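## Task

The scoop starts in the right gripper. Put it down on the table near the litter pan, touching only the table, with its hollow facing upward and settled without moving. Every other object must finish within roughly 2-3 cm of its starting spot and be rotated at most a little. It does not count if the robot is still what holds anything in place at the end.

## Robot and tools

ROBOT. Two 6-joint arms with parallel grippers, named left_arm and right_arm; the names are not image sides. Shared scene frame: origin on the table top midway between the arms, +x out over the table, +z up, left_arm toward +y. Root links: left_arm at (+0.031, +0.321, 0) m, quat_wxyz (+0.995, 0, 0, +0.096); right_arm at (-0.032, -0.266, 0) m, quat_wxyz (+0.998, 0, 0, -0.063). Gripper fingers point along its own +z and open/close along its y; the reported hand point sits between the pads, about 1 cm short of the tips. Printed hand positions can be off, more so when reaching far.

execute_actions. Argument "actions" is a list holding at most one item. Empty list: no command, just returns state (with pictures). An action item: {"rows": [...], "steps": n} with 4 to 15 steps (default 15), each step 1/30 s. Each row drives one step; if rows run out, the last row repeats. A wait item: {"steps": n} with n up to 300, no new command; it returns once n steps have passed since the previous result, and your reply time is counted within them. Optional "pictures": true adds camera images to a result of an action.

ROW LAYOUT. Every row is one flat list of 14 numbers covering both arms, always all 14 even if one arm is idle: left_arm waist, shoulder, elbow, wrist pitch, wrist yaw, wrist roll, grip, then right_arm in the same 7-number order. Joint numbers are absolute target angles in radians in each arm's own joint space (same values as the Joint positions printout), not offsets. Ranges per arm: waist -2.618 to 3.054, shoulder 0.000 to 3.142, elbow 0.000 to 3.142, wrist pitch -1.571 to 1.571, wrist yaw -1.571 to 1.571, wrist roll -2.094 to 2.094. A target beyond an end by over 0.036 rad, and beyond the joint's current angle, gets the call refused (nothing sent). True ends may differ by 0.036 rad; a target past the real end is clipped there and a "joint sent to its limit" line may appear, possibly about an earlier action. The grip number is an absolute motor command from -1 (closed) to +1 (fully open).

MOTION LIMITS. Each step the sent target stays within a lead of the measured angle: waist 0.202, shoulder 0.258, elbow 0.238, wrist pitch 0.573, wrist yaw and roll 0.522 rad. If targets would move a gripper over 70 mm from where it is, all its joints are scaled back. Friction can leave a joint up to about 0.031 rad off; smaller commanded changes may not move it. Arms keep heading to the last target while you think, until they have all nearly stopped or a step is HELD. Each result is captured 4 steps before its action ends; those steps run during your reply.

GRIPPING. grip_measured uses the command scale (+1 open, -1 closed); pads meet near -0.94, and each mm of object width adds about 0.0208. Per-gripper bias up to about 0.02. The fingers are spring-driven, so contact barely shows in grip_measured. Sending a number well below an object's width reading squeezes harder, up to about 50-62 N per pad (less on thin parts under 5 mm); keep sending the closing number to keep holding. The printed opening in metres (0.093 open to 0.000 closed, about 1 mm error) stops at 0; on a gripped rigid flat object it settles up to about 12 mm under the object's width. To release the scoop, send a higher (opening) grip number.

RESULT LINES. State line gives each gripper's end_effector_position (m) and end_effector_quat_wxyz in the scene frame. Joint positions and velocities per arm (radians, plus gripper opening in metres). Joint torques are raw drive outputs with offsets and noise, not clean load measurements. "joint command not followed": a clearance check altered or blocked joint targets on some steps. HELD marks steps whose row was partly or fully not sent. MOTOR HOT appears from 75 °C; OVER-TEMPERATURE FAULT reports a stop (at 90 °C the arm pauses 10 s; at 100 °C it goes limp and falls). Holding loads heats motors, even while you think.

CAMERAS. cam_head_left, cam_head_right, cam_high, cam_left_wrist, cam_right_wrist, each 504x504, calibrated pinhole+radial models given with the session; wrist camera poses follow the reported joints. zoom_image takes "camera" (one of those names) and "region" [x0, y0, x1, y1] in image pixels, origin top-left, at most 504 by 504, and returns a finer crop of that camera's latest image.

OTHER TOOLS. read_manual (optional "section", only "licences") returns licence text and moves nothing. finished_scene takes "scene" (the current scene's number) and irreversibly ends it, then grades it and reports the next task. Replying without any tool call ends everything.

AVOID. Knocking or placing anything off the table. Letting the arms collide or press each other hard. Dropping the scoop from height, slips, slamming or shoving the pan. Leaving the scoop still touching the gripper or supported by the robot when finishing. Disturbing other objects beyond the allowed shift. Random brief tugs on held parts or pushes on loose objects can occur; check the final state before finishing. Smooth, quick motion with low effort is preferred.

Each tool is called after "Call:" as name(argument=value, ...), one argument or row to a line, values as JSON.

## Session

Call:
execute_actions(
  actions=[],
)

Scene clock: 0.00 s of 4200.00 s.
left_arm: end_effector_position=(+0.4128, +0.2349, +0.3170) grip_measured=+1.000 end_effector_quat_wxyz=(+0.624, +0.041, +0.765, -0.157) | right_arm: end_effector_position=(+0.3103, -0.2786, +0.2806) grip_measured=-0.726 end_effector_quat_wxyz=(+0.549, +0.189, +0.773, -0.254)
Joint positions: left_arm=[-0.357  1.104  0.902  0.026  0.134 -0.169  0.093] | right_arm=[ 0.518  1.168  0.952 -0.304  1.003  0.257  0.01 ]
Joint velocities: left_arm=[-0.012 -0.007  0.002 -0.081 -0.081 -0.007  0.   ] | right_arm=[-0.007  0.002  0.002 -0.081  0.007  0.022  0.   ]
Joint torques (N m, as the arm reports them, + toward a larger angle): no reading
Motor temperatures (°C, as the motors report them): left_arm=[25 25 27 25 25 28] | right_arm=[28 28 29 28 25 27]

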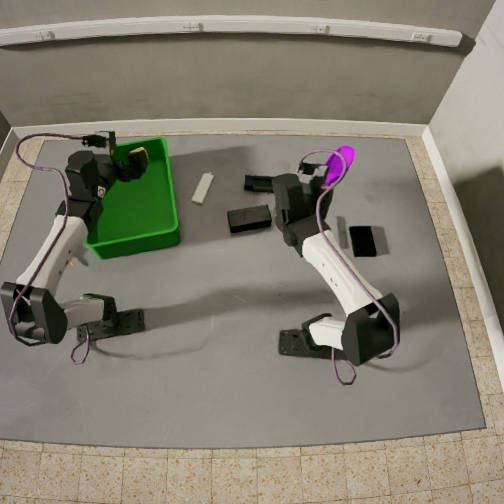

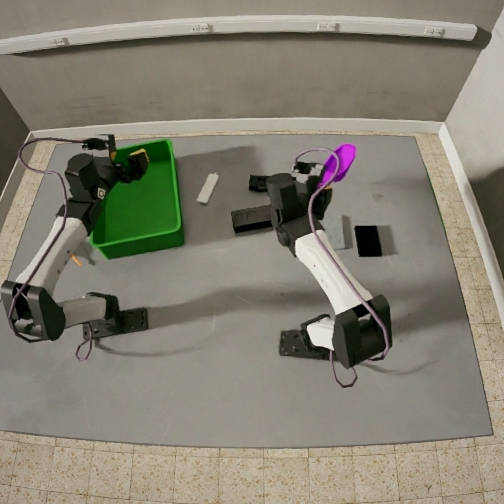

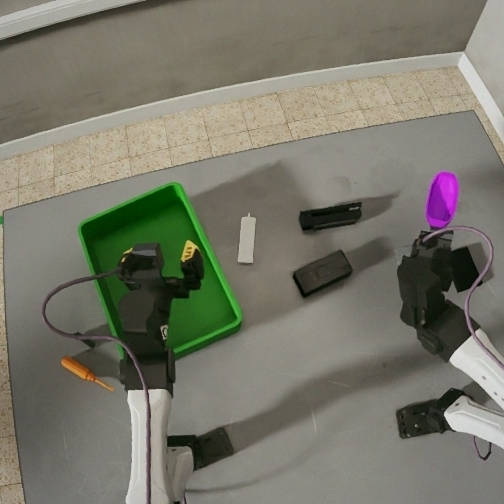

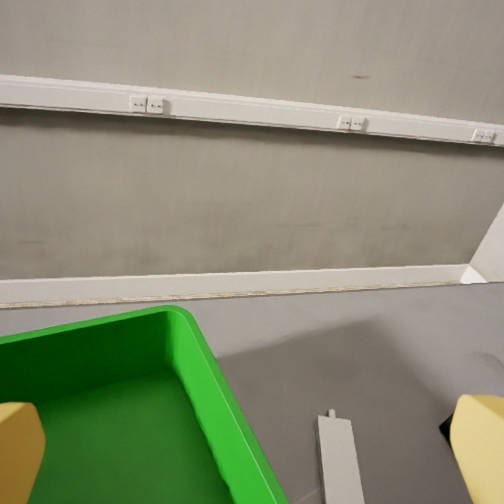

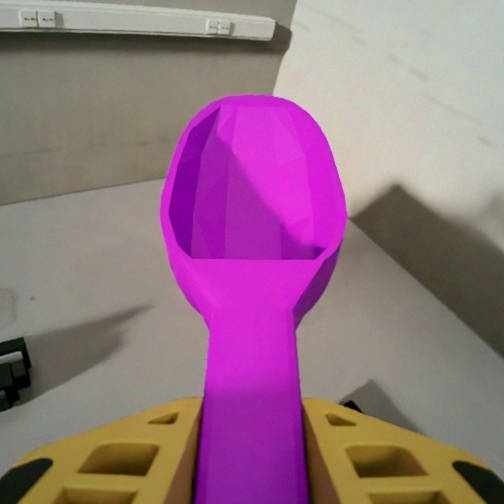

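Call:
zoom_image(
  camera="cam_high",
  region=[380, 150, 504, 274],
)

Call:
zoom_image(
  camera="cam_head_left",
  region=[270, 130, 390, 250],
)

Call:
zoom_image(
  camera="cam_high",
  region=[150, 170, 400, 420],
)

Region (380, 150, 504, 274) of cam_high's 504x504 image, scaled by 4.065, with more detail than that image has.

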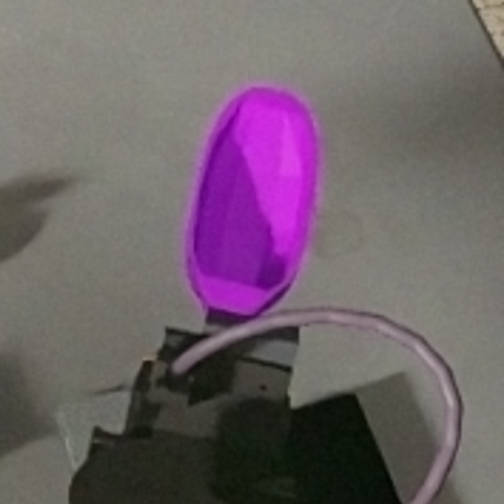

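Region (270, 130, 390, 250) of cam_head_left's 504x504 image, scaled by 4.200, with more detail than that image has.

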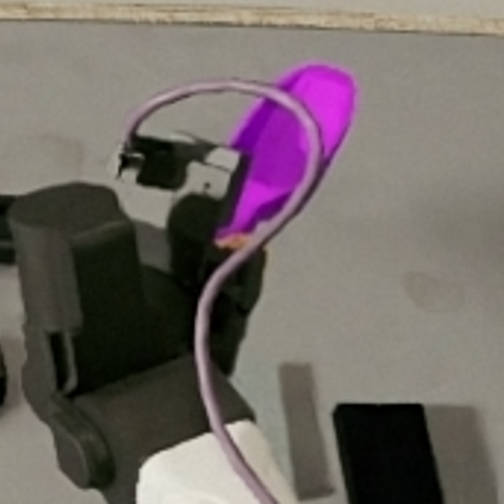

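Region (150, 170, 400, 420) of cam_high's 504x504 image, scaled by 2.016, with more detail than that image has.

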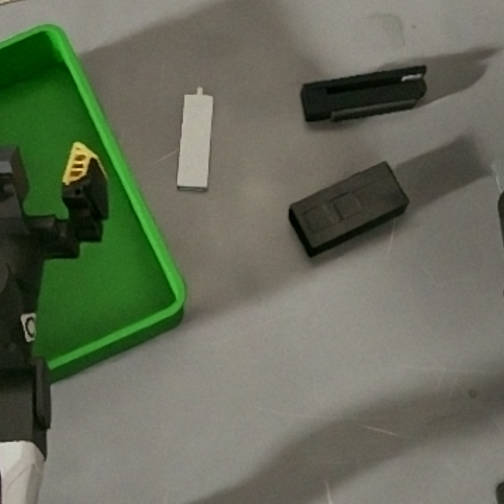

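Call:
execute_actions(
  actions=[
    {"rows": [
[-0.357,1.104,0.902,0.026,0.138,-0.169,1, 0.519,1.168,0.952,-0.304,1.002,0.259,-0.75],
[-0.357,1.104,0.902,0.026,0.148,-0.169,1, 0.523,1.168,0.952,-0.304,0.999,0.263,-0.75],
[-0.357,1.104,0.902,0.026,0.164,-0.169,1, 0.529,1.168,0.952,-0.304,0.993,0.271,-0.75],
[-0.357,1.104,0.902,0.026,0.186,-0.169,1, 0.537,1.168,0.952,-0.304,0.986,0.281,-0.75],
[-0.357,1.104,0.902,0.026,0.213,-0.169,1, 0.546,1.168,0.952,-0.304,0.977,0.294,-0.75],
[-0.357,1.104,0.902,0.026,0.245,-0.169,1, 0.558,1.168,0.952,-0.304,0.966,0.308,-0.75],
[-0.357,1.104,0.902,0.026,0.281,-0.169,1, 0.571,1.168,0.952,-0.304,0.954,0.325,-0.75],
[-0.357,1.104,0.902,0.026,0.321,-0.169,1, 0.585,1.168,0.952,-0.304,0.941,0.343,-0.75],
[-0.357,1.104,0.902,0.026,0.364,-0.169,1, 0.601,1.168,0.952,-0.304,0.927,0.363,-0.75],
[-0.357,1.104,0.902,0.026,0.410,-0.169,1, 0.617,1.168,0.952,-0.304,0.911,0.385,-0.75],
[-0.357,1.104,0.902,0.026,0.459,-0.169,1, 0.634,1.168,0.952,-0.304,0.895,0.407,-0.75],
[-0.357,1.104,0.902,0.026,0.509,-0.169,1, 0.652,1.168,0.952,-0.304,0.879,0.431,-0.75],
[-0.357,1.104,0.902,0.026,0.561,-0.169,1, 0.671,1.168,0.952,-0.304,0.862,0.454,-0.75],
[-0.357,1.104,0.902,0.026,0.614,-0.169,1, 0.690,1.168,0.952,-0.304,0.844,0.479,-0.75],
[-0.357,1.104,0.902,0.026,0.667,-0.169,1, 0.709,1.168,0.952,-0.304,0.827,0.504,-0.75]
], "steps": 15},
  ],
)

Call:
execute_actions(
  actions=[
    {"rows": [
[-0.357,1.104,0.902,0.026,0.720,-0.169,1, 0.728,1.168,0.952,-0.304,0.809,0.528,-0.75],
[-0.357,1.104,0.902,0.026,0.773,-0.169,1, 0.747,1.168,0.952,-0.304,0.791,0.553,-0.75],
[-0.357,1.104,0.902,0.026,0.825,-0.169,1, 0.766,1.168,0.952,-0.304,0.774,0.576,-0.75],
[-0.357,1.104,0.902,0.026,0.875,-0.169,1, 0.784,1.168,0.952,-0.304,0.758,0.600,-0.75],
[-0.357,1.104,0.902,0.026,0.924,-0.169,1, 0.801,1.168,0.952,-0.304,0.742,0.622,-0.75],
[-0.357,1.104,0.902,0.026,0.970,-0.169,1, 0.817,1.168,0.952,-0.304,0.726,0.644,-0.75],
[-0.357,1.104,0.902,0.026,1.013,-0.169,1, 0.833,1.168,0.952,-0.304,0.712,0.664,-0.75],
[-0.357,1.104,0.902,0.026,1.053,-0.169,1, 0.847,1.168,0.952,-0.304,0.699,0.682,-0.75],
[-0.357,1.104,0.902,0.026,1.089,-0.169,1, 0.860,1.168,0.952,-0.304,0.687,0.699,-0.75],
[-0.357,1.104,0.902,0.026,1.121,-0.169,1, 0.872,1.168,0.952,-0.304,0.676,0.713,-0.75],
[-0.357,1.104,0.902,0.026,1.148,-0.169,1, 0.881,1.168,0.952,-0.304,0.667,0.726,-0.75],
[-0.357,1.104,0.902,0.026,1.170,-0.169,1, 0.889,1.168,0.952,-0.304,0.660,0.736,-0.75],
[-0.357,1.104,0.902,0.026,1.186,-0.169,1, 0.895,1.168,0.952,-0.304,0.654,0.744,-0.75],
[-0.357,1.104,0.902,0.026,1.196,-0.169,1, 0.899,1.168,0.952,-0.304,0.651,0.748,-0.75],
[-0.357,1.104,0.902,0.026,1.200,-0.169,1, 0.900,1.168,0.952,-0.304,0.650,0.750,-0.75]
], "steps": 15},
  ],
)

Call:
execute_actions(
  actions=[
    {"steps": 12},
  ],
  pictures=true,
)

Scene clock: 5.87 s of 4200.00 s.
left_arm: end_effector_position=(+0.4025, +0.2090, +0.3180) grip_measured=+1.000 end_effector_quat_wxyz=(+0.607, +0.094, +0.758, -0.219) | right_arm: end_effector_position=(+0.3135, -0.2467, +0.2772) grip_measured=-0.726 end_effector_quat_wxyz=(+0.565, +0.179, +0.782, -0.192)
Joint positions: left_arm=[-0.357  1.104  0.902  0.026  0.3   -0.169  0.093] | right_arm=[ 0.592  1.168  0.952 -0.304  0.954  0.334  0.01 ]
Joint velocities: left_arm=[-0.022 -0.007 -0.007 -0.037  1.033 -0.007  0.   ] | right_arm=[ 0.481 -0.012  0.002 -0.022 -0.344  0.403 -0.   ]
Joint torques (N m, as the arm reports them, + toward a larger angle): left_arm=[-0.06 -4.37  7.69  1.88  0.02  0.02] | right_arm=[ 1.2  -4.18  9.21  1.74  0.28  0.12]
Motor temperatures (°C, as the motors report them): left_arm=[25 25 28 26 25 28] | right_arm=[28 28 30 29 25 27]
Steps of this call (steps 1 to 90: nothing new was sent; then 2.50 s passed at rest; steps 91 to 101: the first 11 steps of this action). Readings (joint positions):
91: left_arm=[-0.357 1.104 0.902 0.026 0.134 -0.169] | right_arm=[0.518 1.168 0.952 -0.304 1.003 0.257]
92: left_arm=[-0.357 1.104 0.902 0.026 0.135 -0.169] | right_arm=[0.518 1.168 0.952 -0.304 1.003 0.257]
94: left_arm=[-0.357 1.104 0.902 0.026 0.144 -0.169] | right_arm=[0.519 1.168 0.952 -0.304 1.001 0.261]
98: left_arm=[-0.357 1.104 0.902 0.026 0.210 -0.169] | right_arm=[0.547 1.168 0.952 -0.304 0.984 0.292]
101: the state above

Scene clock: 6.37 s of 4200.00 s.
left_arm: end_effector_position=(+0.3232, +0.1313, +0.3296) grip_measured=+1.000 end_effector_quat_wxyz=(+0.500, +0.300, +0.678, -0.449) | right_arm: end_effector_position=(+0.2984, -0.1232, +0.2631) grip_measured=-0.726 end_effector_quat_wxyz=(+0.558, +0.146, +0.815, +0.058)
Joint positions: left_arm=[-0.357  1.104  0.902  0.026  0.976 -0.169  0.093] | right_arm=[ 0.851  1.168  0.952 -0.304  0.727  0.645  0.01 ]
Joint velocities: left_arm=[-0.002  0.002 -0.002  0.022  1.077  0.022  0.   ] | right_arm=[ 0.339  0.017  0.007  0.037 -0.359  0.491  0.   ]
Joint torques (N m, as the arm reports them, + toward a larger angle): left_arm=[ 0.   -4.13  7.4   1.64  0.06  0.06] | right_arm=[ 0.76 -4.27  9.3   1.85  0.28  0.09]
Motor temperatures (°C, as the motors report them): left_arm=[25 25 28 27 25 28] | right_arm=[28 28 30 29 25 27]
Steps of this call (steps 1 to 4: the last 4 steps of your previous action; steps 5 to 15: the first 11 steps of this action). Readings (joint positions):
5: left_arm=[-0.357 1.104 0.902 0.026 0.511 -0.169] | right_arm=[0.683 1.168 0.952 -0.304 0.883 0.431]
6: left_arm=[-0.357 1.104 0.902 0.026 0.559 -0.169] | right_arm=[0.702 1.168 0.952 -0.304 0.867 0.453]
8: left_arm=[-0.357 1.104 0.902 0.026 0.657 -0.169] | right_arm=[0.740 1.168 0.952 -0.304 0.834 0.498]
12: left_arm=[-0.357 1.104 0.902 0.026 0.849 -0.169] | right_arm=[0.809 1.168 0.952 -0.304 0.770 0.587]
15: the state above

Scene clock: 6.77 s of 4200.00 s.
left_arm: end_effector_position=(+0.2916, +0.1202, +0.3348) grip_measured=+1.000 end_effector_quat_wxyz=(+0.456, +0.355, +0.638, -0.508) | right_arm: end_effector_position=(+0.2914, -0.1006, +0.2596) grip_measured=-0.726 end_effector_quat_wxyz=(+0.538, +0.152, +0.820, +0.118)
Joint positions: left_arm=[-0.357  1.104  0.902  0.026  1.177 -0.169  0.093] | right_arm=[ 0.889  1.168  0.952 -0.304  0.661  0.738  0.01 ]
Joint velocities: left_arm=[ 0.002  0.007 -0.007 -0.022  0.095 -0.022  0.   ] | right_arm=[-0.002 -0.012  0.012 -0.007 -0.022 -0.022  0.   ]
Joint torques (N m, as the arm reports them, + toward a larger angle): left_arm=[-0.03 -3.95  7.22  1.52  0.12  0.05] | right_arm=[ 0.96 -4.3   9.33  1.87  0.22  0.09]
Motor temperatures (°C, as the motors report them): left_arm=[25 25 29 27 25 28] | right_arm=[28 28 30 29 25 27]
Kept back: nothing.
Steps of this call (steps 1 to 4: the last 4 steps of your previous action; steps 5 to 12: the robot went on to your last target). Readings (joint positions):
1: left_arm=[-0.357 1.104 0.902 0.026 1.013 -0.169] | right_arm=[0.862 1.168 0.952 -0.304 0.715 0.662]
2: left_arm=[-0.357 1.104 0.902 0.026 1.045 -0.169] | right_arm=[0.871 1.168 0.952 -0.304 0.703 0.677]
4: left_arm=[-0.357 1.104 0.902 0.026 1.098 -0.169] | right_arm=[0.884 1.168 0.952 -0.304 0.685 0.701]
8: left_arm=[-0.357 1.104 0.902 0.026 1.155 -0.169] | right_arm=[0.889 1.168 0.952 -0.304 0.667 0.727]
12: the state above
camera_calibration (this result's frames):
cam_left_wrist: T_world_to_cam=[[-0.917235, -0.237816, 0.319567, 0.191135], [-0.391821, 0.394012, -0.831403, 0.383385], [0.0718079, -0.887805, -0.454583, 0.31636], [0, 0, 0, 1]] pos_world=[0.302817, 0.175263, 0.401479]
cam_right_wrist: T_world_to_cam=[[-0.119743, -0.925389, -0.359606, 0.0336106], [-0.720157, 0.330291, -0.610149, 0.440637], [0.6834, 0.185912, -0.705975, 0.0881361], [0, 0, 0, 1]] pos_world=[0.26112, -0.130821, 0.343163]

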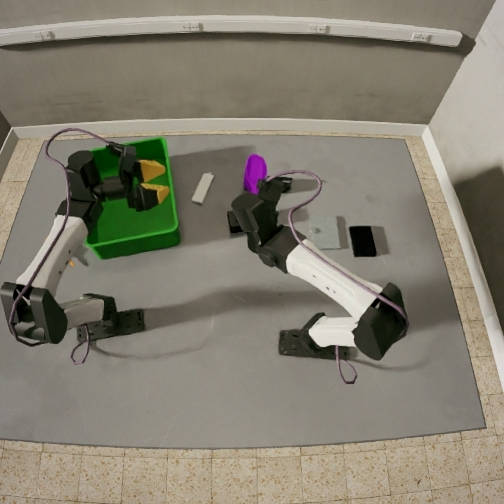

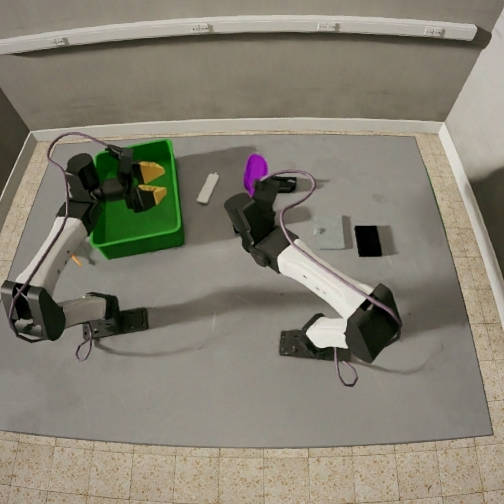

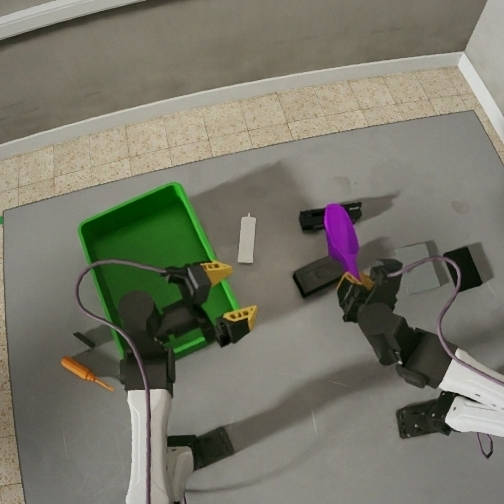

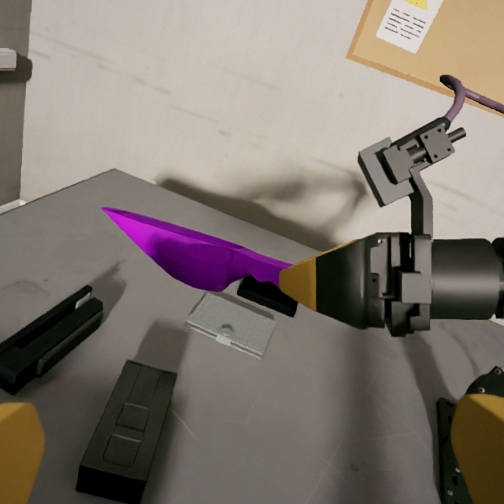

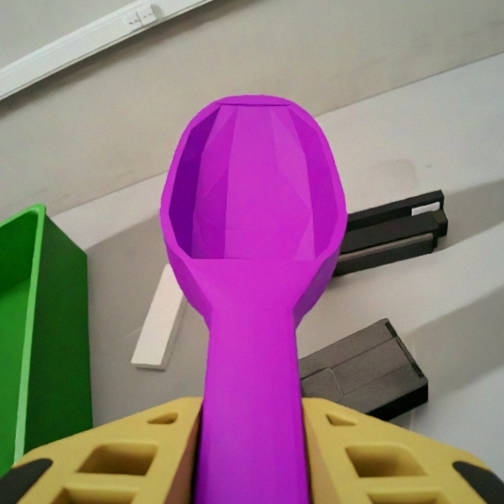

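Call:
zoom_image(
  camera="cam_left_wrist",
  region=[90, 150, 390, 350],
)

Region (90, 150, 390, 350) of cam_left_wrist's 504x504 image, scaled by 1.680, with more detail than that image has.

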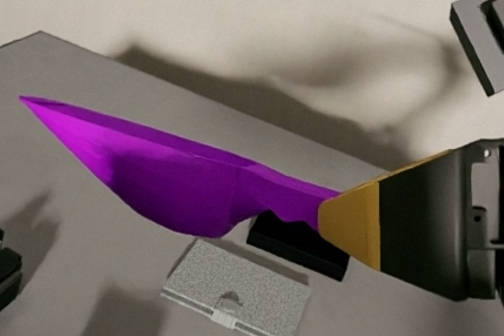

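Call:
zoom_image(
  camera="cam_head_left",
  region=[130, 130, 290, 290],
)

Call:
zoom_image(
  camera="cam_right_wrist",
  region=[0, 190, 260, 450],
)

Region (130, 130, 290, 290) of cam_head_left's 504x504 image, scaled by 3.150, with more detail than that image has.

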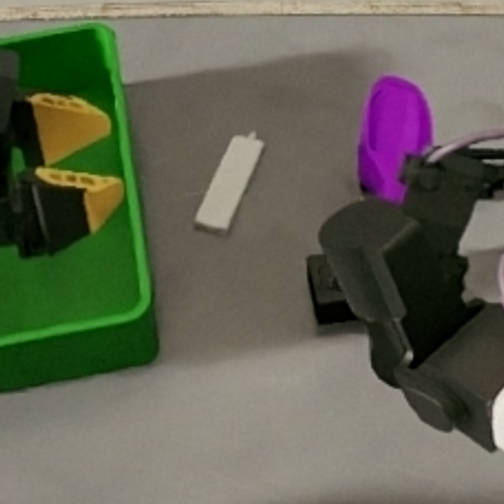

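Region (0, 190, 260, 450) of cam_right_wrist's 504x504 image, scaled by 1.938, with more detail than that image has.

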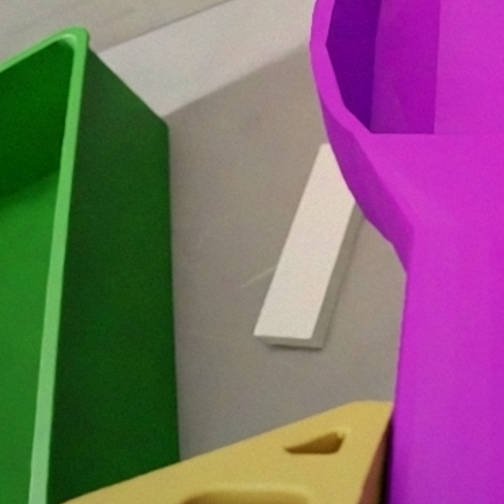

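Call:
execute_actions(
  actions=[
    {"rows": [
[-0.357,1.104,0.902,0.026,1.2,-0.169,1, 0.901,1.170,0.952,-0.288,0.654,0.744,-0.75],
[-0.357,1.104,0.902,0.026,1.2,-0.169,1, 0.903,1.174,0.950,-0.268,0.660,0.737,-0.75],
[-0.357,1.104,0.902,0.026,1.2,-0.169,1, 0.907,1.182,0.948,-0.245,0.666,0.728,-0.75],
[-0.357,1.104,0.902,0.026,1.2,-0.169,1, 0.912,1.192,0.946,-0.222,0.672,0.720,-0.75],
[-0.357,1.104,0.902,0.026,1.2,-0.169,1, 0.919,1.204,0.943,-0.199,0.678,0.712,-0.75],
[-0.357,1.104,0.902,0.026,1.2,-0.169,1, 0.927,1.219,0.939,-0.174,0.685,0.703,-0.75],
[-0.357,1.104,0.902,0.026,1.2,-0.169,1, 0.936,1.236,0.934,-0.147,0.692,0.693,-0.75],
[-0.357,1.104,0.902,0.026,1.2,-0.169,1, 0.946,1.255,0.929,-0.118,0.700,0.683,-0.75],
[-0.357,1.104,0.902,0.026,1.2,-0.169,1, 0.957,1.276,0.924,-0.088,0.708,0.672,-0.75],
[-0.357,1.104,0.902,0.026,1.2,-0.169,1, 0.969,1.299,0.918,-0.057,0.716,0.661,-0.75],
[-0.357,1.104,0.902,0.026,1.2,-0.169,1, 0.981,1.323,0.912,-0.024,0.725,0.649,-0.75],
[-0.357,1.104,0.902,0.026,1.2,-0.169,1, 0.994,1.348,0.905,0.009,0.734,0.637,-0.75],
[-0.357,1.104,0.902,0.026,1.2,-0.169,1, 1.008,1.374,0.899,0.043,0.743,0.624,-0.75],
[-0.357,1.104,0.902,0.026,1.2,-0.169,1, 1.022,1.401,0.892,0.077,0.752,0.612,-0.75],
[-0.357,1.104,0.902,0.026,1.2,-0.169,1, 1.037,1.429,0.884,0.112,0.762,0.600,-0.75]
], "steps": 15},
  ],
)

Call:
execute_actions(
  actions=[
    {"rows": [
[-0.357,1.104,0.902,0.026,1.2,-0.169,1, 1.052,1.457,0.877,0.147,0.771,0.587,-0.75],
[-0.357,1.104,0.902,0.026,1.2,-0.169,1, 1.067,1.486,0.869,0.181,0.780,0.575,-0.75],
[-0.357,1.104,0.902,0.026,1.2,-0.169,1, 1.082,1.515,0.862,0.215,0.789,0.562,-0.75],
[-0.357,1.104,0.902,0.026,1.2,-0.169,1, 1.097,1.543,0.855,0.248,0.798,0.550,-0.75],
[-0.357,1.104,0.902,0.026,1.2,-0.169,1, 1.112,1.572,0.847,0.281,0.807,0.538,-0.75],
[-0.357,1.104,0.902,0.026,1.2,-0.169,1, 1.127,1.600,0.840,0.312,0.815,0.527,-0.75],
[-0.357,1.104,0.902,0.026,1.2,-0.169,1, 1.142,1.628,0.832,0.342,0.823,0.516,-0.75],
[-0.357,1.104,0.902,0.026,1.2,-0.169,1, 1.156,1.655,0.825,0.371,0.831,0.506,-0.75],
[-0.357,1.104,0.902,0.026,1.2,-0.169,1, 1.170,1.681,0.819,0.398,0.838,0.496,-0.75],
[-0.357,1.104,0.902,0.026,1.2,-0.169,1, 1.183,1.706,0.812,0.423,0.845,0.487,-0.75],
[-0.357,1.104,0.902,0.026,1.2,-0.169,1, 1.195,1.730,0.806,0.446,0.851,0.479,-0.75],
[-0.357,1.104,0.902,0.026,1.2,-0.169,1, 1.207,1.753,0.800,0.466,0.856,0.471,-0.75],
[-0.357,1.104,0.902,0.026,1.2,-0.169,1, 1.218,1.774,0.795,0.484,0.861,0.465,-0.75],
[-0.357,1.104,0.902,0.026,1.2,-0.169,1, 1.228,1.793,0.790,0.499,0.865,0.459,-0.75],
[-0.357,1.104,0.902,0.026,1.2,-0.169,1, 1.237,1.810,0.785,0.512,0.869,0.455,-0.75]
], "steps": 15},
  ],
)

Call:
execute_actions(
  actions=[
    {"rows": [
[-0.357,1.104,0.902,0.026,1.2,-0.169,1, 1.245,1.825,0.781,0.521,0.872,0.451,-0.75],
[-0.357,1.104,0.902,0.026,1.2,-0.169,1, 1.252,1.837,0.778,0.527,0.875,0.447,-0.75],
[-0.357,1.104,0.902,0.026,1.2,-0.169,1, 1.257,1.847,0.776,0.532,0.878,0.444,-0.75],
[-0.357,1.104,0.902,0.026,1.2,-0.169,1, 1.261,1.855,0.774,0.535,0.880,0.442,-0.75],
[-0.357,1.104,0.902,0.026,1.2,-0.169,1, 1.263,1.859,0.772,0.535,0.880,0.442,-0.75],
[-0.357,1.104,0.902,0.026,1.2,-0.169,1, 1.264,1.861,0.772,0.535,0.880,0.442,-0.75]
], "steps": 15},
  ],
  pictures=true,
)

Scene clock: 10.60 s of 4200.00 s.
left_arm: end_effector_position=(+0.2892, +0.1197, +0.3352) grip_measured=+1.000 end_effector_quat_wxyz=(+0.453, +0.359, +0.635, -0.513) | right_arm: end_effector_position=(+0.3017, -0.0665, +0.2571) grip_measured=-0.726 end_effector_quat_wxyz=(+0.559, +0.128, +0.808, +0.132)
Joint positions: left_arm=[-0.357  1.104  0.902  0.026  1.192 -0.169  0.093] | right_arm=[ 0.946  1.26   0.949 -0.145  0.692  0.693  0.01 ]
Joint velocities: left_arm=[-0.002  0.002  0.017  0.022  0.007 -0.081  0.   ] | right_arm=[ 0.325  0.632 -0.1    0.857  0.198 -0.256  0.001]
Joint torques (N m, as the arm reports them, + toward a larger angle): left_arm=[-0.07 -3.92  7.27  1.52  0.13  0.04] | right_arm=[ 1.27 -3.11  6.53  1.84  0.3   0.02]
Motor temperatures (°C, as the motors report them): left_arm=[25 25 29 27 25 28] | right_arm=[28 28 31 30 25 27]
Steps of this call (steps 1 to 30: the robot went on to your last target; steps 31 to 100: nothing new was sent; then 0.13 s passed at rest; steps 101 to 111: the first 11 steps of this action). Readings (joint positions):
101: left_arm=[-0.357 1.104 0.902 0.026 1.192 -0.169] | right_arm=[0.889 1.168 0.952 -0.304 0.657 0.745]
102: left_arm=[-0.357 1.104 0.902 0.026 1.192 -0.169] | right_arm=[0.889 1.168 0.952 -0.303 0.657 0.744]
104: left_arm=[-0.357 1.104 0.902 0.026 1.192 -0.169] | right_arm=[0.890 1.169 0.952 -0.289 0.659 0.739]
108: left_arm=[-0.357 1.104 0.902 0.026 1.192 -0.169] | right_arm=[0.914 1.201 0.952 -0.220 0.675 0.718]
111: the state above

Scene clock: 11.10 s of 4200.00 s.
left_arm: end_effector_position=(+0.2892, +0.1197, +0.3352) grip_measured=+1.000 end_effector_quat_wxyz=(+0.453, +0.359, +0.635, -0.513) | right_arm: end_effector_position=(+0.2875, +0.0331, +0.1388) grip_measured=-0.726 end_effector_quat_wxyz=(+0.565, -0.011, +0.821, +0.081)
Joint positions: left_arm=[-0.357  1.104  0.902  0.026  1.192 -0.169  0.093] | right_arm=[1.161 1.674 0.838 0.309 0.806 0.526 0.01 ]
Joint velocities: left_arm=[-0.002 -0.007  0.002 -0.007  0.007 -0.007  0.   ] | right_arm=[ 0.393  0.72  -0.188  0.784  0.227 -0.271 -0.   ]
Joint torques (N m, as the arm reports them, + toward a larger angle): left_arm=[-0.06 -3.88  7.23  1.52  0.12  0.04] | right_arm=[ 0.94 -7.41  6.21  1.95  0.44  0.03]
Motor temperatures (°C, as the motors report them): left_arm=[25 25 29 27 25 28] | right_arm=[28 28 31 30 25 27]
Steps of this call (steps 1 to 4: the last 4 steps of your previous action; steps 5 to 15: the first 11 steps of this action). Readings (joint positions):
5: left_arm=[-0.357 1.104 0.902 0.026 1.192 -0.169] | right_arm=[1.012 1.391 0.915 0.003 0.728 0.640]
6: left_arm=[-0.357 1.104 0.902 0.026 1.192 -0.169] | right_arm=[1.027 1.420 0.906 0.034 0.736 0.628]
8: left_arm=[-0.357 1.104 0.902 0.026 1.192 -0.169] | right_arm=[1.057 1.479 0.890 0.097 0.752 0.605]
12: left_arm=[-0.357 1.104 0.902 0.026 1.192 -0.169] | right_arm=[1.118 1.594 0.859 0.222 0.784 0.558]
15: the state above

Scene clock: 11.60 s of 4200.00 s.
left_arm: end_effector_position=(+0.2892, +0.1197, +0.3352) grip_measured=+1.000 end_effector_quat_wxyz=(+0.453, +0.359, +0.635, -0.513) | right_arm: end_effector_position=(+0.2639, +0.0585, +0.0859) grip_measured=-0.726 end_effector_quat_wxyz=(+0.570, -0.072, +0.817, +0.055)
Joint positions: left_arm=[-0.357  1.104  0.902  0.026  1.192 -0.169  0.093] | right_arm=[1.254 1.849 0.789 0.502 0.863 0.451 0.01 ]
Joint velocities: left_arm=[-0.012  0.017 -0.017 -0.037  0.022  0.007  0.   ] | right_arm=[-0.017 -0.017 -0.017  0.066  0.007 -0.037  0.   ]
Joint torques (N m, as the arm reports them, + toward a larger angle): left_arm=[-0.01 -3.94  7.16  1.53  0.11  0.05] | right_arm=[ 0.85 -8.18  5.5   1.89  0.49  0.02]
Motor temperatures (°C, as the motors report them): left_arm=[25 25 29 27 25 28] | right_arm=[28 29 31 31 25 27]
Steps of this call (steps 1 to 4: the last 4 steps of your previous action; steps 5 to 15: the first 11 steps of this action). Readings (joint positions):
5: left_arm=[-0.357 1.104 0.902 0.026 1.192 -0.169] | right_arm=[1.219 1.784 0.809 0.422 0.836 0.484]
6: left_arm=[-0.357 1.104 0.902 0.026 1.192 -0.169] | right_arm=[1.228 1.801 0.804 0.438 0.840 0.478]
8: left_arm=[-0.357 1.104 0.902 0.026 1.192 -0.169] | right_arm=[1.242 1.827 0.796 0.462 0.848 0.467]
12: left_arm=[-0.357 1.104 0.902 0.026 1.192 -0.169] | right_arm=[1.254 1.849 0.789 0.487 0.857 0.454]
15: the state above
camera_calibration (this result's frames):
cam_left_wrist: T_world_to_cam=[[-0.920478, -0.223536, 0.320548, 0.187564], [-0.386376, 0.397584, -0.83225, 0.381278], [0.0585933, -0.889921, -0.452336, 0.319546], [0, 0, 0, 1]] pos_world=[0.301242, 0.174708, 0.401738]
cam_right_wrist: T_world_to_cam=[[0.18497, -0.982697, -0.00967112, 0.00796898], [-0.69045, -0.122946, -0.712855, 0.289801], [0.699331, 0.138535, -0.701245, -0.0471144], [0, 0, 0, 1]] pos_world=[0.231568, 0.049988, 0.173625]

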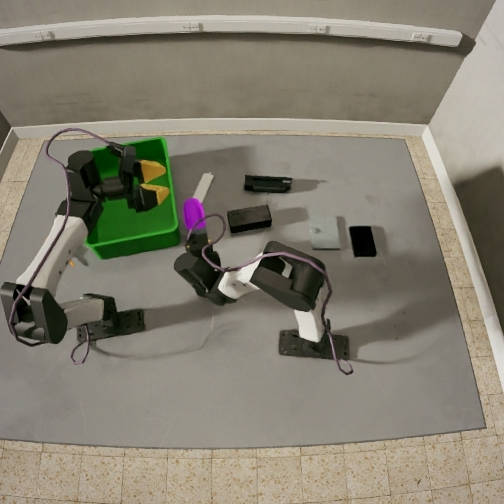

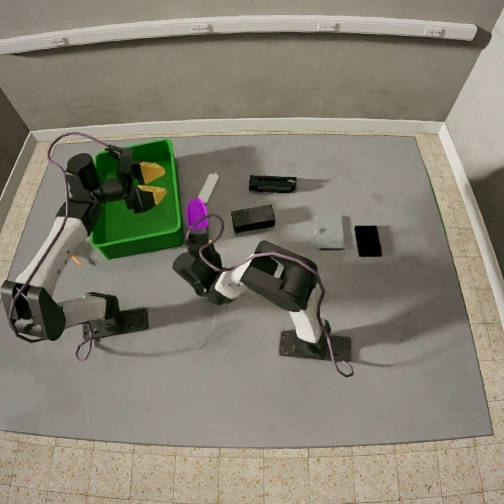

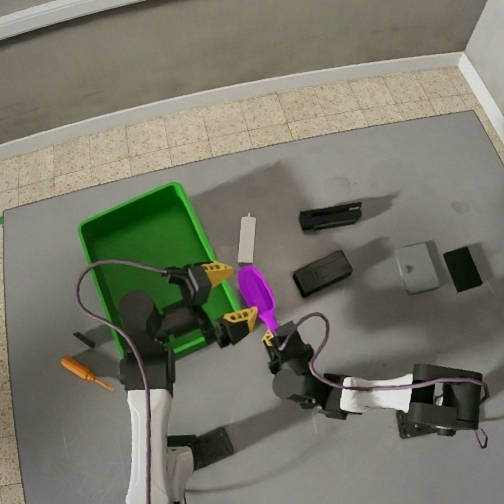

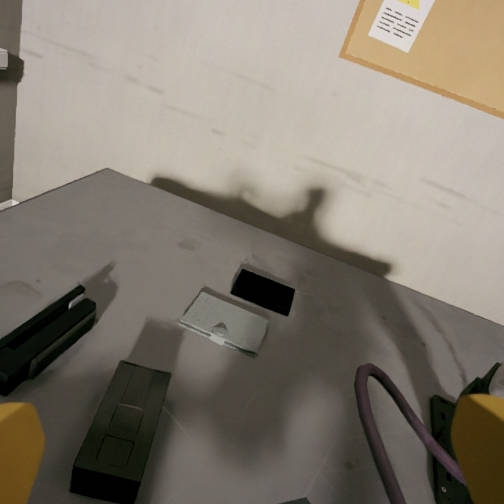

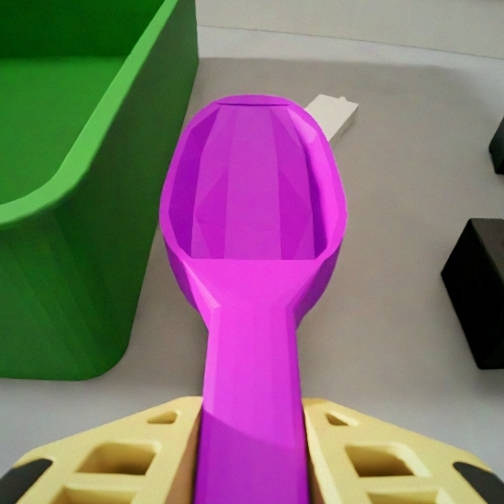

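Call:
execute_actions(
  actions=[
    {"rows": [
[-0.357,1.104,0.902,0.026,1.2,-0.169,1, 1.265,1.864,0.772,0.547,0.881,0.444,-0.75],
[-0.357,1.104,0.902,0.026,1.2,-0.169,1, 1.266,1.871,0.772,0.558,0.882,0.446,-0.75],
[-0.357,1.104,0.902,0.026,1.2,-0.169,1, 1.267,1.882,0.772,0.573,0.884,0.449,-0.75],
[-0.357,1.104,0.902,0.026,1.2,-0.169,1, 1.268,1.895,0.772,0.589,0.885,0.452,-0.75],
[-0.357,1.104,0.902,0.026,1.2,-0.169,1, 1.269,1.911,0.772,0.607,0.887,0.455,-0.75],
[-0.357,1.104,0.902,0.026,1.2,-0.169,1, 1.270,1.928,0.772,0.621,0.888,0.457,-0.75],
[-0.357,1.104,0.902,0.026,1.2,-0.169,1, 1.271,1.945,0.772,0.634,0.890,0.460,-0.75],
[-0.357,1.104,0.902,0.026,1.2,-0.169,1, 1.272,1.962,0.772,0.646,0.891,0.462,-0.75],
[-0.357,1.104,0.902,0.026,1.2,-0.169,1, 1.273,1.977,0.772,0.656,0.892,0.464,-0.75],
[-0.357,1.104,0.902,0.026,1.2,-0.169,1, 1.274,1.991,0.772,0.665,0.893,0.465,-0.75],
[-0.357,1.104,0.902,0.026,1.2,-0.169,1, 1.275,2.003,0.772,0.672,0.894,0.466,-0.75],
[-0.357,1.104,0.902,0.026,1.2,-0.169,1, 1.276,2.013,0.772,0.677,0.894,0.467,-0.75],
[-0.357,1.104,0.902,0.026,1.2,-0.169,1, 1.277,2.022,0.772,0.681,0.894,0.468,-0.75],
[-0.357,1.104,0.902,0.026,1.2,-0.169,1, 1.277,2.028,0.772,0.685,0.894,0.468,-0.75],
[-0.357,1.104,0.902,0.026,1.2,-0.169,1, 1.277,2.032,0.772,0.690,0.894,0.468,-0.75]
], "steps": 15},
  ],
)

Call:
execute_actions(
  actions=[
    {"rows": [
[-0.357,1.104,0.902,0.026,1.2,-0.169,1, 1.277,2.036,0.772,0.694,0.894,0.468,-0.75],
[-0.357,1.104,0.902,0.026,1.2,-0.169,1, 1.277,2.040,0.772,0.698,0.894,0.468,-0.75],
[-0.357,1.104,0.902,0.026,1.2,-0.169,1, 1.277,2.044,0.772,0.702,0.894,0.468,-0.75],
[-0.357,1.104,0.902,0.026,1.2,-0.169,1, 1.277,2.048,0.772,0.706,0.894,0.468,-0.75],
[-0.357,1.104,0.902,0.026,1.2,-0.169,1, 1.277,2.052,0.772,0.710,0.894,0.468,-0.75],
[-0.357,1.104,0.902,0.026,1.2,-0.169,1, 1.277,2.056,0.772,0.713,0.894,0.468,-0.75],
[-0.357,1.104,0.902,0.026,1.2,-0.169,1, 1.277,2.059,0.772,0.714,0.894,0.468,-0.75],
[-0.357,1.104,0.902,0.026,1.2,-0.169,1, 1.277,2.062,0.772,0.714,0.894,0.468,-0.75]
], "steps": 15},
  ],
  pictures=true,
)

Scene clock: 13.53 s of 4200.00 s.
left_arm: end_effector_position=(+0.2892, +0.1197, +0.3352) grip_measured=+1.000 end_effector_quat_wxyz=(+0.453, +0.359, +0.635, -0.513) | right_arm: end_effector_position=(+0.2663, +0.0630, +0.0591) grip_measured=-0.726 end_effector_quat_wxyz=(+0.573, -0.067, +0.815, +0.053)
Joint positions: left_arm=[-0.357  1.104  0.902  0.026  1.192 -0.169  0.093] | right_arm=[1.257 1.962 0.789 0.616 0.879 0.456 0.01 ]
Joint velocities: left_arm=[-0.002 -0.007 -0.002  0.022  0.007  0.037  0.   ] | right_arm=[ 0.061  0.481 -0.012  0.256 -0.066 -0.022  0.   ]
Joint torques (N m, as the arm reports them, + toward a larger angle): left_arm=[-0.02 -4.02  7.26  1.49  0.11  0.04] | right_arm=[ 1.22 -8.84  4.77  1.99  0.49  0.13]
Motor temperatures (°C, as the motors report them): left_arm=[25 25 30 27 25 28] | right_arm=[28 29 31 31 25 27]
Steps of this call (steps 1 to 4: the last 4 steps of your previous action; steps 5 to 30: the robot went on to your last target; steps 31 to 47: nothing new was sent; steps 48 to 58: the first 11 steps of this action). Readings (joint positions):
48: left_arm=[-0.357 1.104 0.902 0.026 1.192 -0.169] | right_arm=[1.254 1.849 0.789 0.519 0.868 0.446]
49: left_arm=[-0.357 1.104 0.902 0.026 1.192 -0.169] | right_arm=[1.254 1.849 0.789 0.521 0.869 0.446]
51: left_arm=[-0.357 1.104 0.902 0.026 1.192 -0.169] | right_arm=[1.254 1.855 0.789 0.538 0.871 0.446]
55: left_arm=[-0.357 1.104 0.902 0.026 1.192 -0.169] | right_arm=[1.254 1.908 0.789 0.589 0.876 0.451]
58: the state above

Scene clock: 14.03 s of 4200.00 s.
left_arm: end_effector_position=(+0.2892, +0.1197, +0.3352) grip_measured=+1.000 end_effector_quat_wxyz=(+0.453, +0.359, +0.635, -0.513) | right_arm: end_effector_position=(+0.2650, +0.0665, +0.0389) grip_measured=-0.726 end_effector_quat_wxyz=(+0.573, -0.067, +0.815, +0.054)
Joint positions: left_arm=[-0.357  1.104  0.902  0.026  1.192 -0.169  0.093] | right_arm=[1.265 2.042 0.789 0.693 0.884 0.463 0.01 ]
Joint velocities: left_arm=[-0.007  0.017  0.002 -0.051 -0.022  0.022  0.   ] | right_arm=[-0.007  0.012  0.002 -0.037 -0.022  0.007  0.001]
Joint torques (N m, as the arm reports them, + toward a larger angle): left_arm=[ 0.   -4.04  7.24  1.51  0.13  0.05] | right_arm=[ 1.03 -8.51  4.32  1.89  0.47  0.12]
Motor temperatures (°C, as the motors report them): left_arm=[25 25 30 27 25 28] | right_arm=[28 29 31 31 25 27]
Steps of this call (steps 1 to 4: the last 4 steps of your previous action; steps 5 to 15: the first 11 steps of this action). Readings (joint positions):
5: left_arm=[-0.357 1.104 0.902 0.026 1.192 -0.169] | right_arm=[1.265 2.016 0.789 0.644 0.879 0.461]
6: left_arm=[-0.357 1.104 0.902 0.026 1.192 -0.169] | right_arm=[1.265 2.020 0.789 0.649 0.879 0.461]
8: left_arm=[-0.357 1.104 0.902 0.026 1.192 -0.169] | right_arm=[1.265 2.026 0.789 0.662 0.881 0.462]
12: left_arm=[-0.357 1.104 0.902 0.026 1.192 -0.169] | right_arm=[1.265 2.037 0.789 0.683 0.882 0.463]
15: the state above
camera_calibration (this result's frames):
cam_left_wrist: T_world_to_cam=[[-0.920478, -0.223536, 0.320548, 0.187564], [-0.386376, 0.397584, -0.83225, 0.381278], [0.0585933, -0.889921, -0.452336, 0.319546], [0, 0, 0, 1]] pos_world=[0.301242, 0.174708, 0.401738]
cam_right_wrist: T_world_to_cam=[[0.173901, -0.984672, -0.0133946, 0.0183494], [-0.686538, -0.111475, -0.718498, 0.256489], [0.705991, 0.134144, -0.6954, -0.0836213], [0, 0, 0, 1]] pos_world=[0.231934, 0.0578775, 0.126382]

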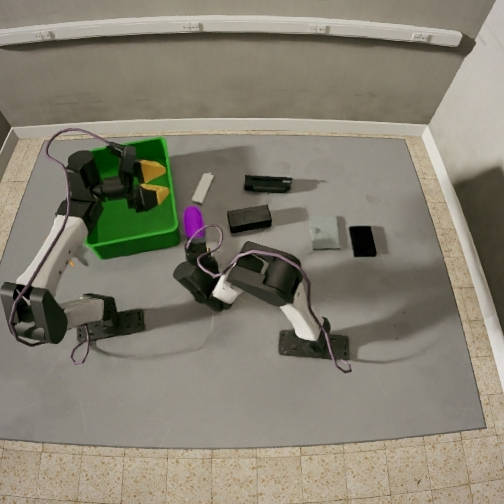

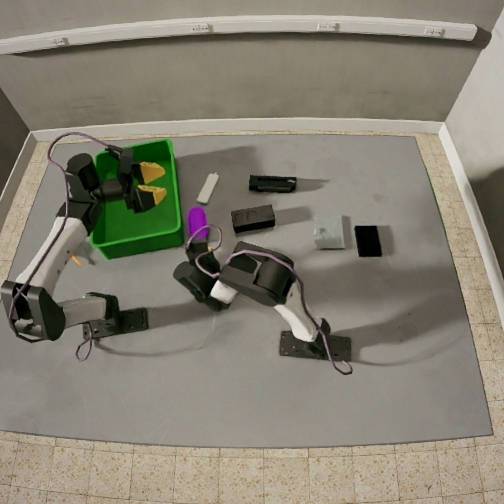

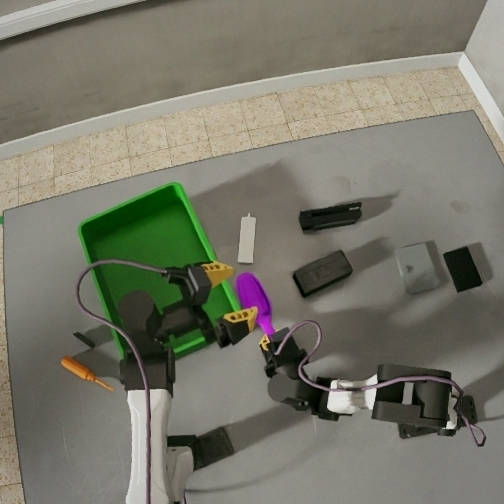

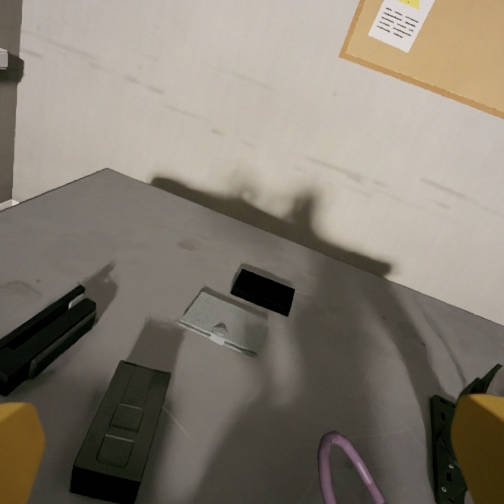

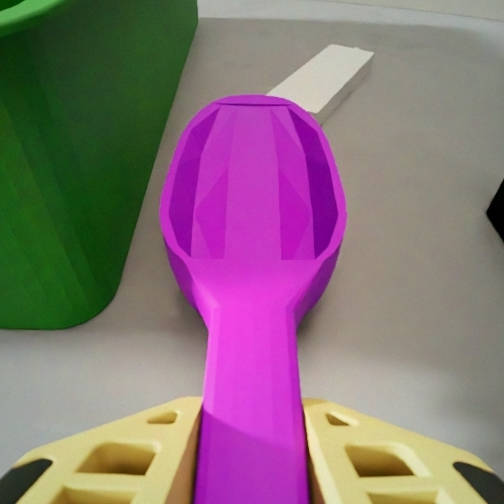

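Call:
execute_actions(
  actions=[
    {"rows": [
[-0.357,1.104,0.902,0.026,1.2,-0.169,1, 1.277,2.065,0.772,0.716,0.894,0.468,-0.75],
[-0.357,1.104,0.902,0.026,1.2,-0.169,1, 1.277,2.068,0.772,0.718,0.894,0.468,-0.75],
[-0.357,1.104,0.902,0.026,1.2,-0.169,1, 1.277,2.071,0.772,0.720,0.894,0.468,-0.75],
[-0.357,1.104,0.902,0.026,1.2,-0.169,1, 1.277,2.074,0.772,0.722,0.894,0.468,-0.75],
[-0.357,1.104,0.902,0.026,1.2,-0.169,1, 1.277,2.077,0.772,0.724,0.894,0.468,-0.75],
[-0.357,1.104,0.902,0.026,1.2,-0.169,1, 1.277,2.080,0.772,0.726,0.894,0.468,-0.75]
], "steps": 14},
  ],
)

Scene clock: 14.57 s of 4200.00 s.
left_arm: end_effector_position=(+0.2892, +0.1197, +0.3352) grip_measured=+1.000 end_effector_quat_wxyz=(+0.453, +0.359, +0.635, -0.513) | right_arm: end_effector_position=(+0.2659, +0.0670, +0.0376) grip_measured=-0.726 end_effector_quat_wxyz=(+0.577, -0.062, +0.812, +0.057)
Joint positions: left_arm=[-0.357  1.104  0.902  0.026  1.192 -0.169  0.093] | right_arm=[1.265 2.056 0.789 0.72  0.89  0.464 0.01 ]
Joint velocities: left_arm=[-0.002 -0.012  0.012 -0.007  0.051 -0.022  0.   ] | right_arm=[-0.002  0.002  0.012 -0.051  0.022 -0.022  0.001]
Joint torques (N m, as the arm reports them, + toward a larger angle): left_arm=[ 0.09 -3.92  7.21  1.51  0.1   0.05] | right_arm=[ 1.04 -8.24  4.22  1.76  0.4   0.12]
Motor temperatures (°C, as the motors report them): left_arm=[25 25 30 27 25 28] | right_arm=[28 29 31 31 25 27]
Steps of this call (steps 1 to 4: the last 4 steps of your previous action; steps 5 to 6: the robot went on to your last target; steps 7 to 16: the first 10 steps of this action). Readings (joint positions):
7: left_arm=[-0.357 1.104 0.902 0.026 1.192 -0.169] | right_arm=[1.265 2.043 0.789 0.697 0.884 0.463]
8: left_arm=[-0.357 1.104 0.902 0.026 1.192 -0.169] | right_arm=[1.265 2.044 0.789 0.698 0.884 0.463]
10: left_arm=[-0.357 1.104 0.902 0.026 1.192 -0.169] | right_arm=[1.265 2.048 0.789 0.704 0.886 0.464]
14: left_arm=[-0.357 1.104 0.902 0.026 1.192 -0.169] | right_arm=[1.265 2.055 0.789 0.718 0.889 0.464]
16: the state above

Call:
execute_actions(
  actions=[
    {"rows": [
[-0.357,1.104,0.902,0.026,1.2,-0.169,1, 1.277,2.072,0.772,0.726,0.894,0.468,-0.70],
[-0.357,1.104,0.902,0.026,1.2,-0.169,1, 1.277,2.065,0.772,0.726,0.894,0.468,-0.65],
[-0.357,1.104,0.902,0.026,1.2,-0.169,1, 1.277,2.060,0.772,0.726,0.894,0.468,-0.60],
[-0.357,1.104,0.902,0.026,1.2,-0.169,1, 1.277,2.060,0.772,0.726,0.894,0.468,-0.56],
[-0.357,1.104,0.902,0.026,1.2,-0.169,1, 1.277,2.060,0.772,0.726,0.894,0.468,-0.52],
[-0.357,1.104,0.902,0.026,1.2,-0.169,1, 1.277,2.060,0.772,0.726,0.894,0.468,-0.48],
[-0.357,1.104,0.902,0.026,1.2,-0.169,1, 1.277,2.060,0.772,0.726,0.894,0.468,-0.43],
[-0.357,1.104,0.902,0.026,1.2,-0.169,1, 1.277,2.060,0.772,0.726,0.894,0.468,-0.36],
[-0.357,1.104,0.902,0.026,1.2,-0.169,1, 1.277,2.060,0.772,0.726,0.894,0.468,-0.28],
[-0.357,1.104,0.902,0.026,1.2,-0.169,1, 1.277,2.060,0.772,0.726,0.894,0.468,-0.20],
[-0.357,1.104,0.902,0.026,1.2,-0.169,1, 1.277,2.060,0.772,0.726,0.894,0.468,-0.12]
], "steps": 15},
  ],
)

Call:
execute_actions(
  actions=[
    {"steps": 6},
  ],
  pictures=true,
)

Scene clock: 15.27 s of 4200.00 s.
left_arm: end_effector_position=(+0.2892, +0.1197, +0.3352) grip_measured=+1.000 end_effector_quat_wxyz=(+0.453, +0.359, +0.635, -0.513) | right_arm: end_effector_position=(+0.2660, +0.0671, +0.0377) grip_measured=-0.165 end_effector_quat_wxyz=(+0.578, -0.061, +0.812, +0.057)
Joint positions: left_arm=[-0.357  1.104  0.902  0.026  1.192 -0.169  0.093] | right_arm=[1.265 2.057 0.789 0.723 0.89  0.464 0.037]
Joint velocities: left_arm=[-0.012  0.012  0.017 -0.139  0.022 -0.007  0.   ] | right_arm=[-0.007  0.002 -0.002  0.051  0.066 -0.007  0.087]
Joint torques (N m, as the arm reports them, + toward a larger angle): left_arm=[-0.06 -3.97  7.25  1.52  0.13  0.05] | right_arm=[ 1.04 -9.96  4.23  1.79  0.4   0.11]
Motor temperatures (°C, as the motors report them): left_arm=[25 25 30 28 25 28] | right_arm=[28 29 31 31 25 27]
Steps of this call (steps 1 to 4: the last 4 steps of your previous action; steps 5 to 10: the robot went on to your last target; steps 11 to 21: the first 11 steps of this action). Readings (joint positions):
11: left_arm=[-0.357 1.104 0.902 0.026 1.192 -0.169] | right_arm=[1.265 2.057 0.789 0.722 0.890 0.464]
12: left_arm=[-0.357 1.104 0.902 0.026 1.192 -0.169] | right_arm=[1.265 2.057 0.789 0.723 0.890 0.464]
14: left_arm=[-0.357 1.104 0.902 0.026 1.192 -0.169] | right_arm=[1.265 2.057 0.789 0.723 0.890 0.464]
18: left_arm=[-0.357 1.104 0.902 0.026 1.192 -0.169] | right_arm=[1.265 2.057 0.789 0.723 0.890 0.464]
21: the state above

Scene clock: 15.47 s of 4200.00 s.
left_arm: end_effector_position=(+0.2892, +0.1197, +0.3352) grip_measured=+1.000 end_effector_quat_wxyz=(+0.453, +0.359, +0.635, -0.513) | right_arm: end_effector_position=(+0.2660, +0.0671, +0.0377) grip_measured=-0.123 end_effector_quat_wxyz=(+0.578, -0.061, +0.812, +0.057)
Joint positions: left_arm=[-0.357  1.104  0.902  0.026  1.192 -0.169  0.093] | right_arm=[1.265 2.057 0.789 0.723 0.89  0.464 0.039]
Joint velocities: left_arm=[-0.007 -0.012 -0.022 -0.022  0.022  0.081  0.   ] | right_arm=[ 0.007  0.002 -0.027  0.022  0.051  0.022 -0.002]
Joint torques (N m, as the arm reports them, + toward a larger angle): left_arm=[ 0.06 -3.99  7.24  1.52  0.11  0.05] | right_arm=[ 1.03 -9.98  4.23  1.79  0.4   0.12]
Motor temperatures (°C, as the motors report them): left_arm=[25 25 30 28 25 28] | right_arm=[28 29 31 31 25 27]
Kept back: nothing.
Steps of this call (steps 1 to 4: the last 4 steps of your previous action; steps 5 to 6: the robot went on to your last target). Readings (joint positions):
1: left_arm=[-0.357 1.104 0.902 0.026 1.192 -0.169] | right_arm=[1.265 2.057 0.789 0.723 0.890 0.464]
2: left_arm=[-0.357 1.104 0.902 0.026 1.192 -0.169] | right_arm=[1.265 2.057 0.789 0.723 0.890 0.464]
4: left_arm=[-0.357 1.104 0.902 0.026 1.192 -0.169] | right_arm=[1.265 2.057 0.789 0.723 0.890 0.464]
6: the state above
camera_calibration (this result's frames):
cam_left_wrist: T_world_to_cam=[[-0.920478, -0.223536, 0.320548, 0.187564], [-0.386376, 0.397584, -0.83225, 0.381278], [0.0585933, -0.889921, -0.452336, 0.319546], [0, 0, 0, 1]] pos_world=[0.301242, 0.174708, 0.401738]
cam_right_wrist: T_world_to_cam=[[0.1687, -0.98537, -0.0242237, 0.0206144], [-0.680718, -0.0986982, -0.725866, 0.25424], [0.712856, 0.138943, -0.687409, -0.0877155], [0, 0, 0, 1]] pos_world=[0.232117, 0.0575934, 0.124747]

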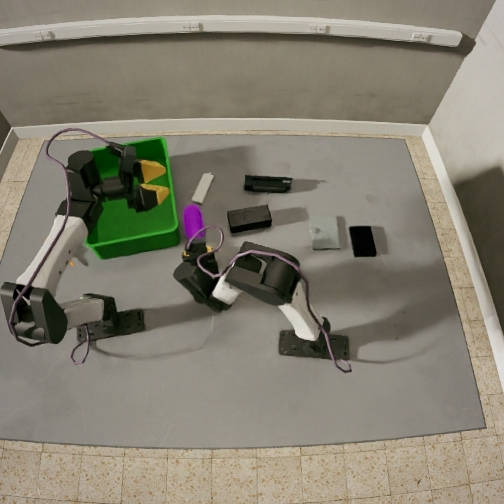

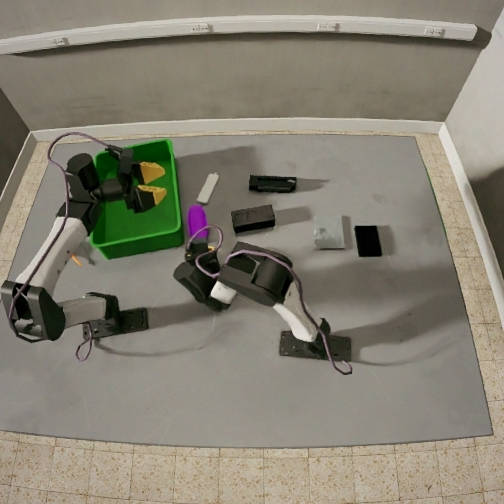

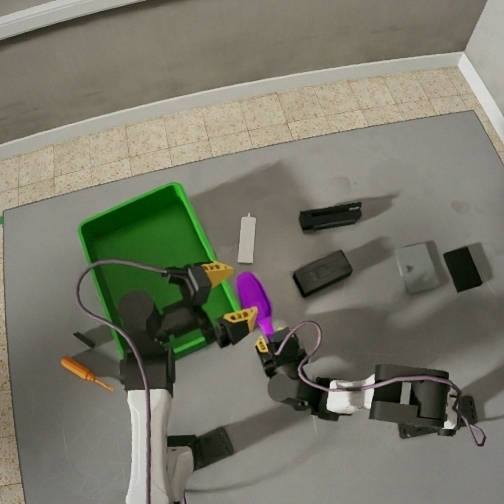

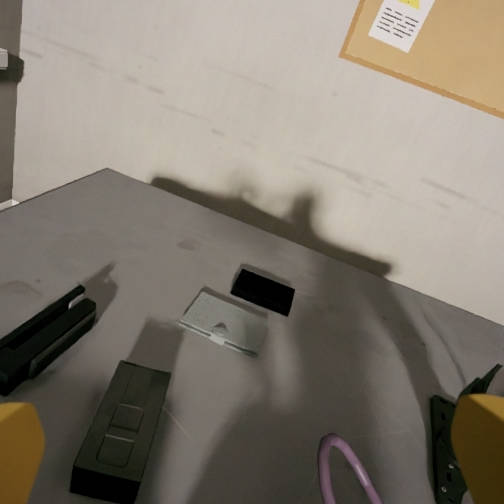

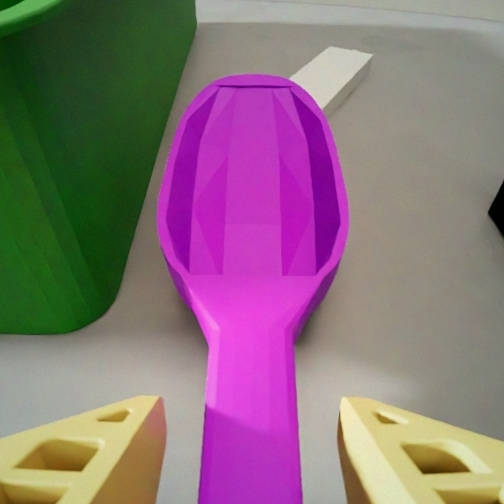

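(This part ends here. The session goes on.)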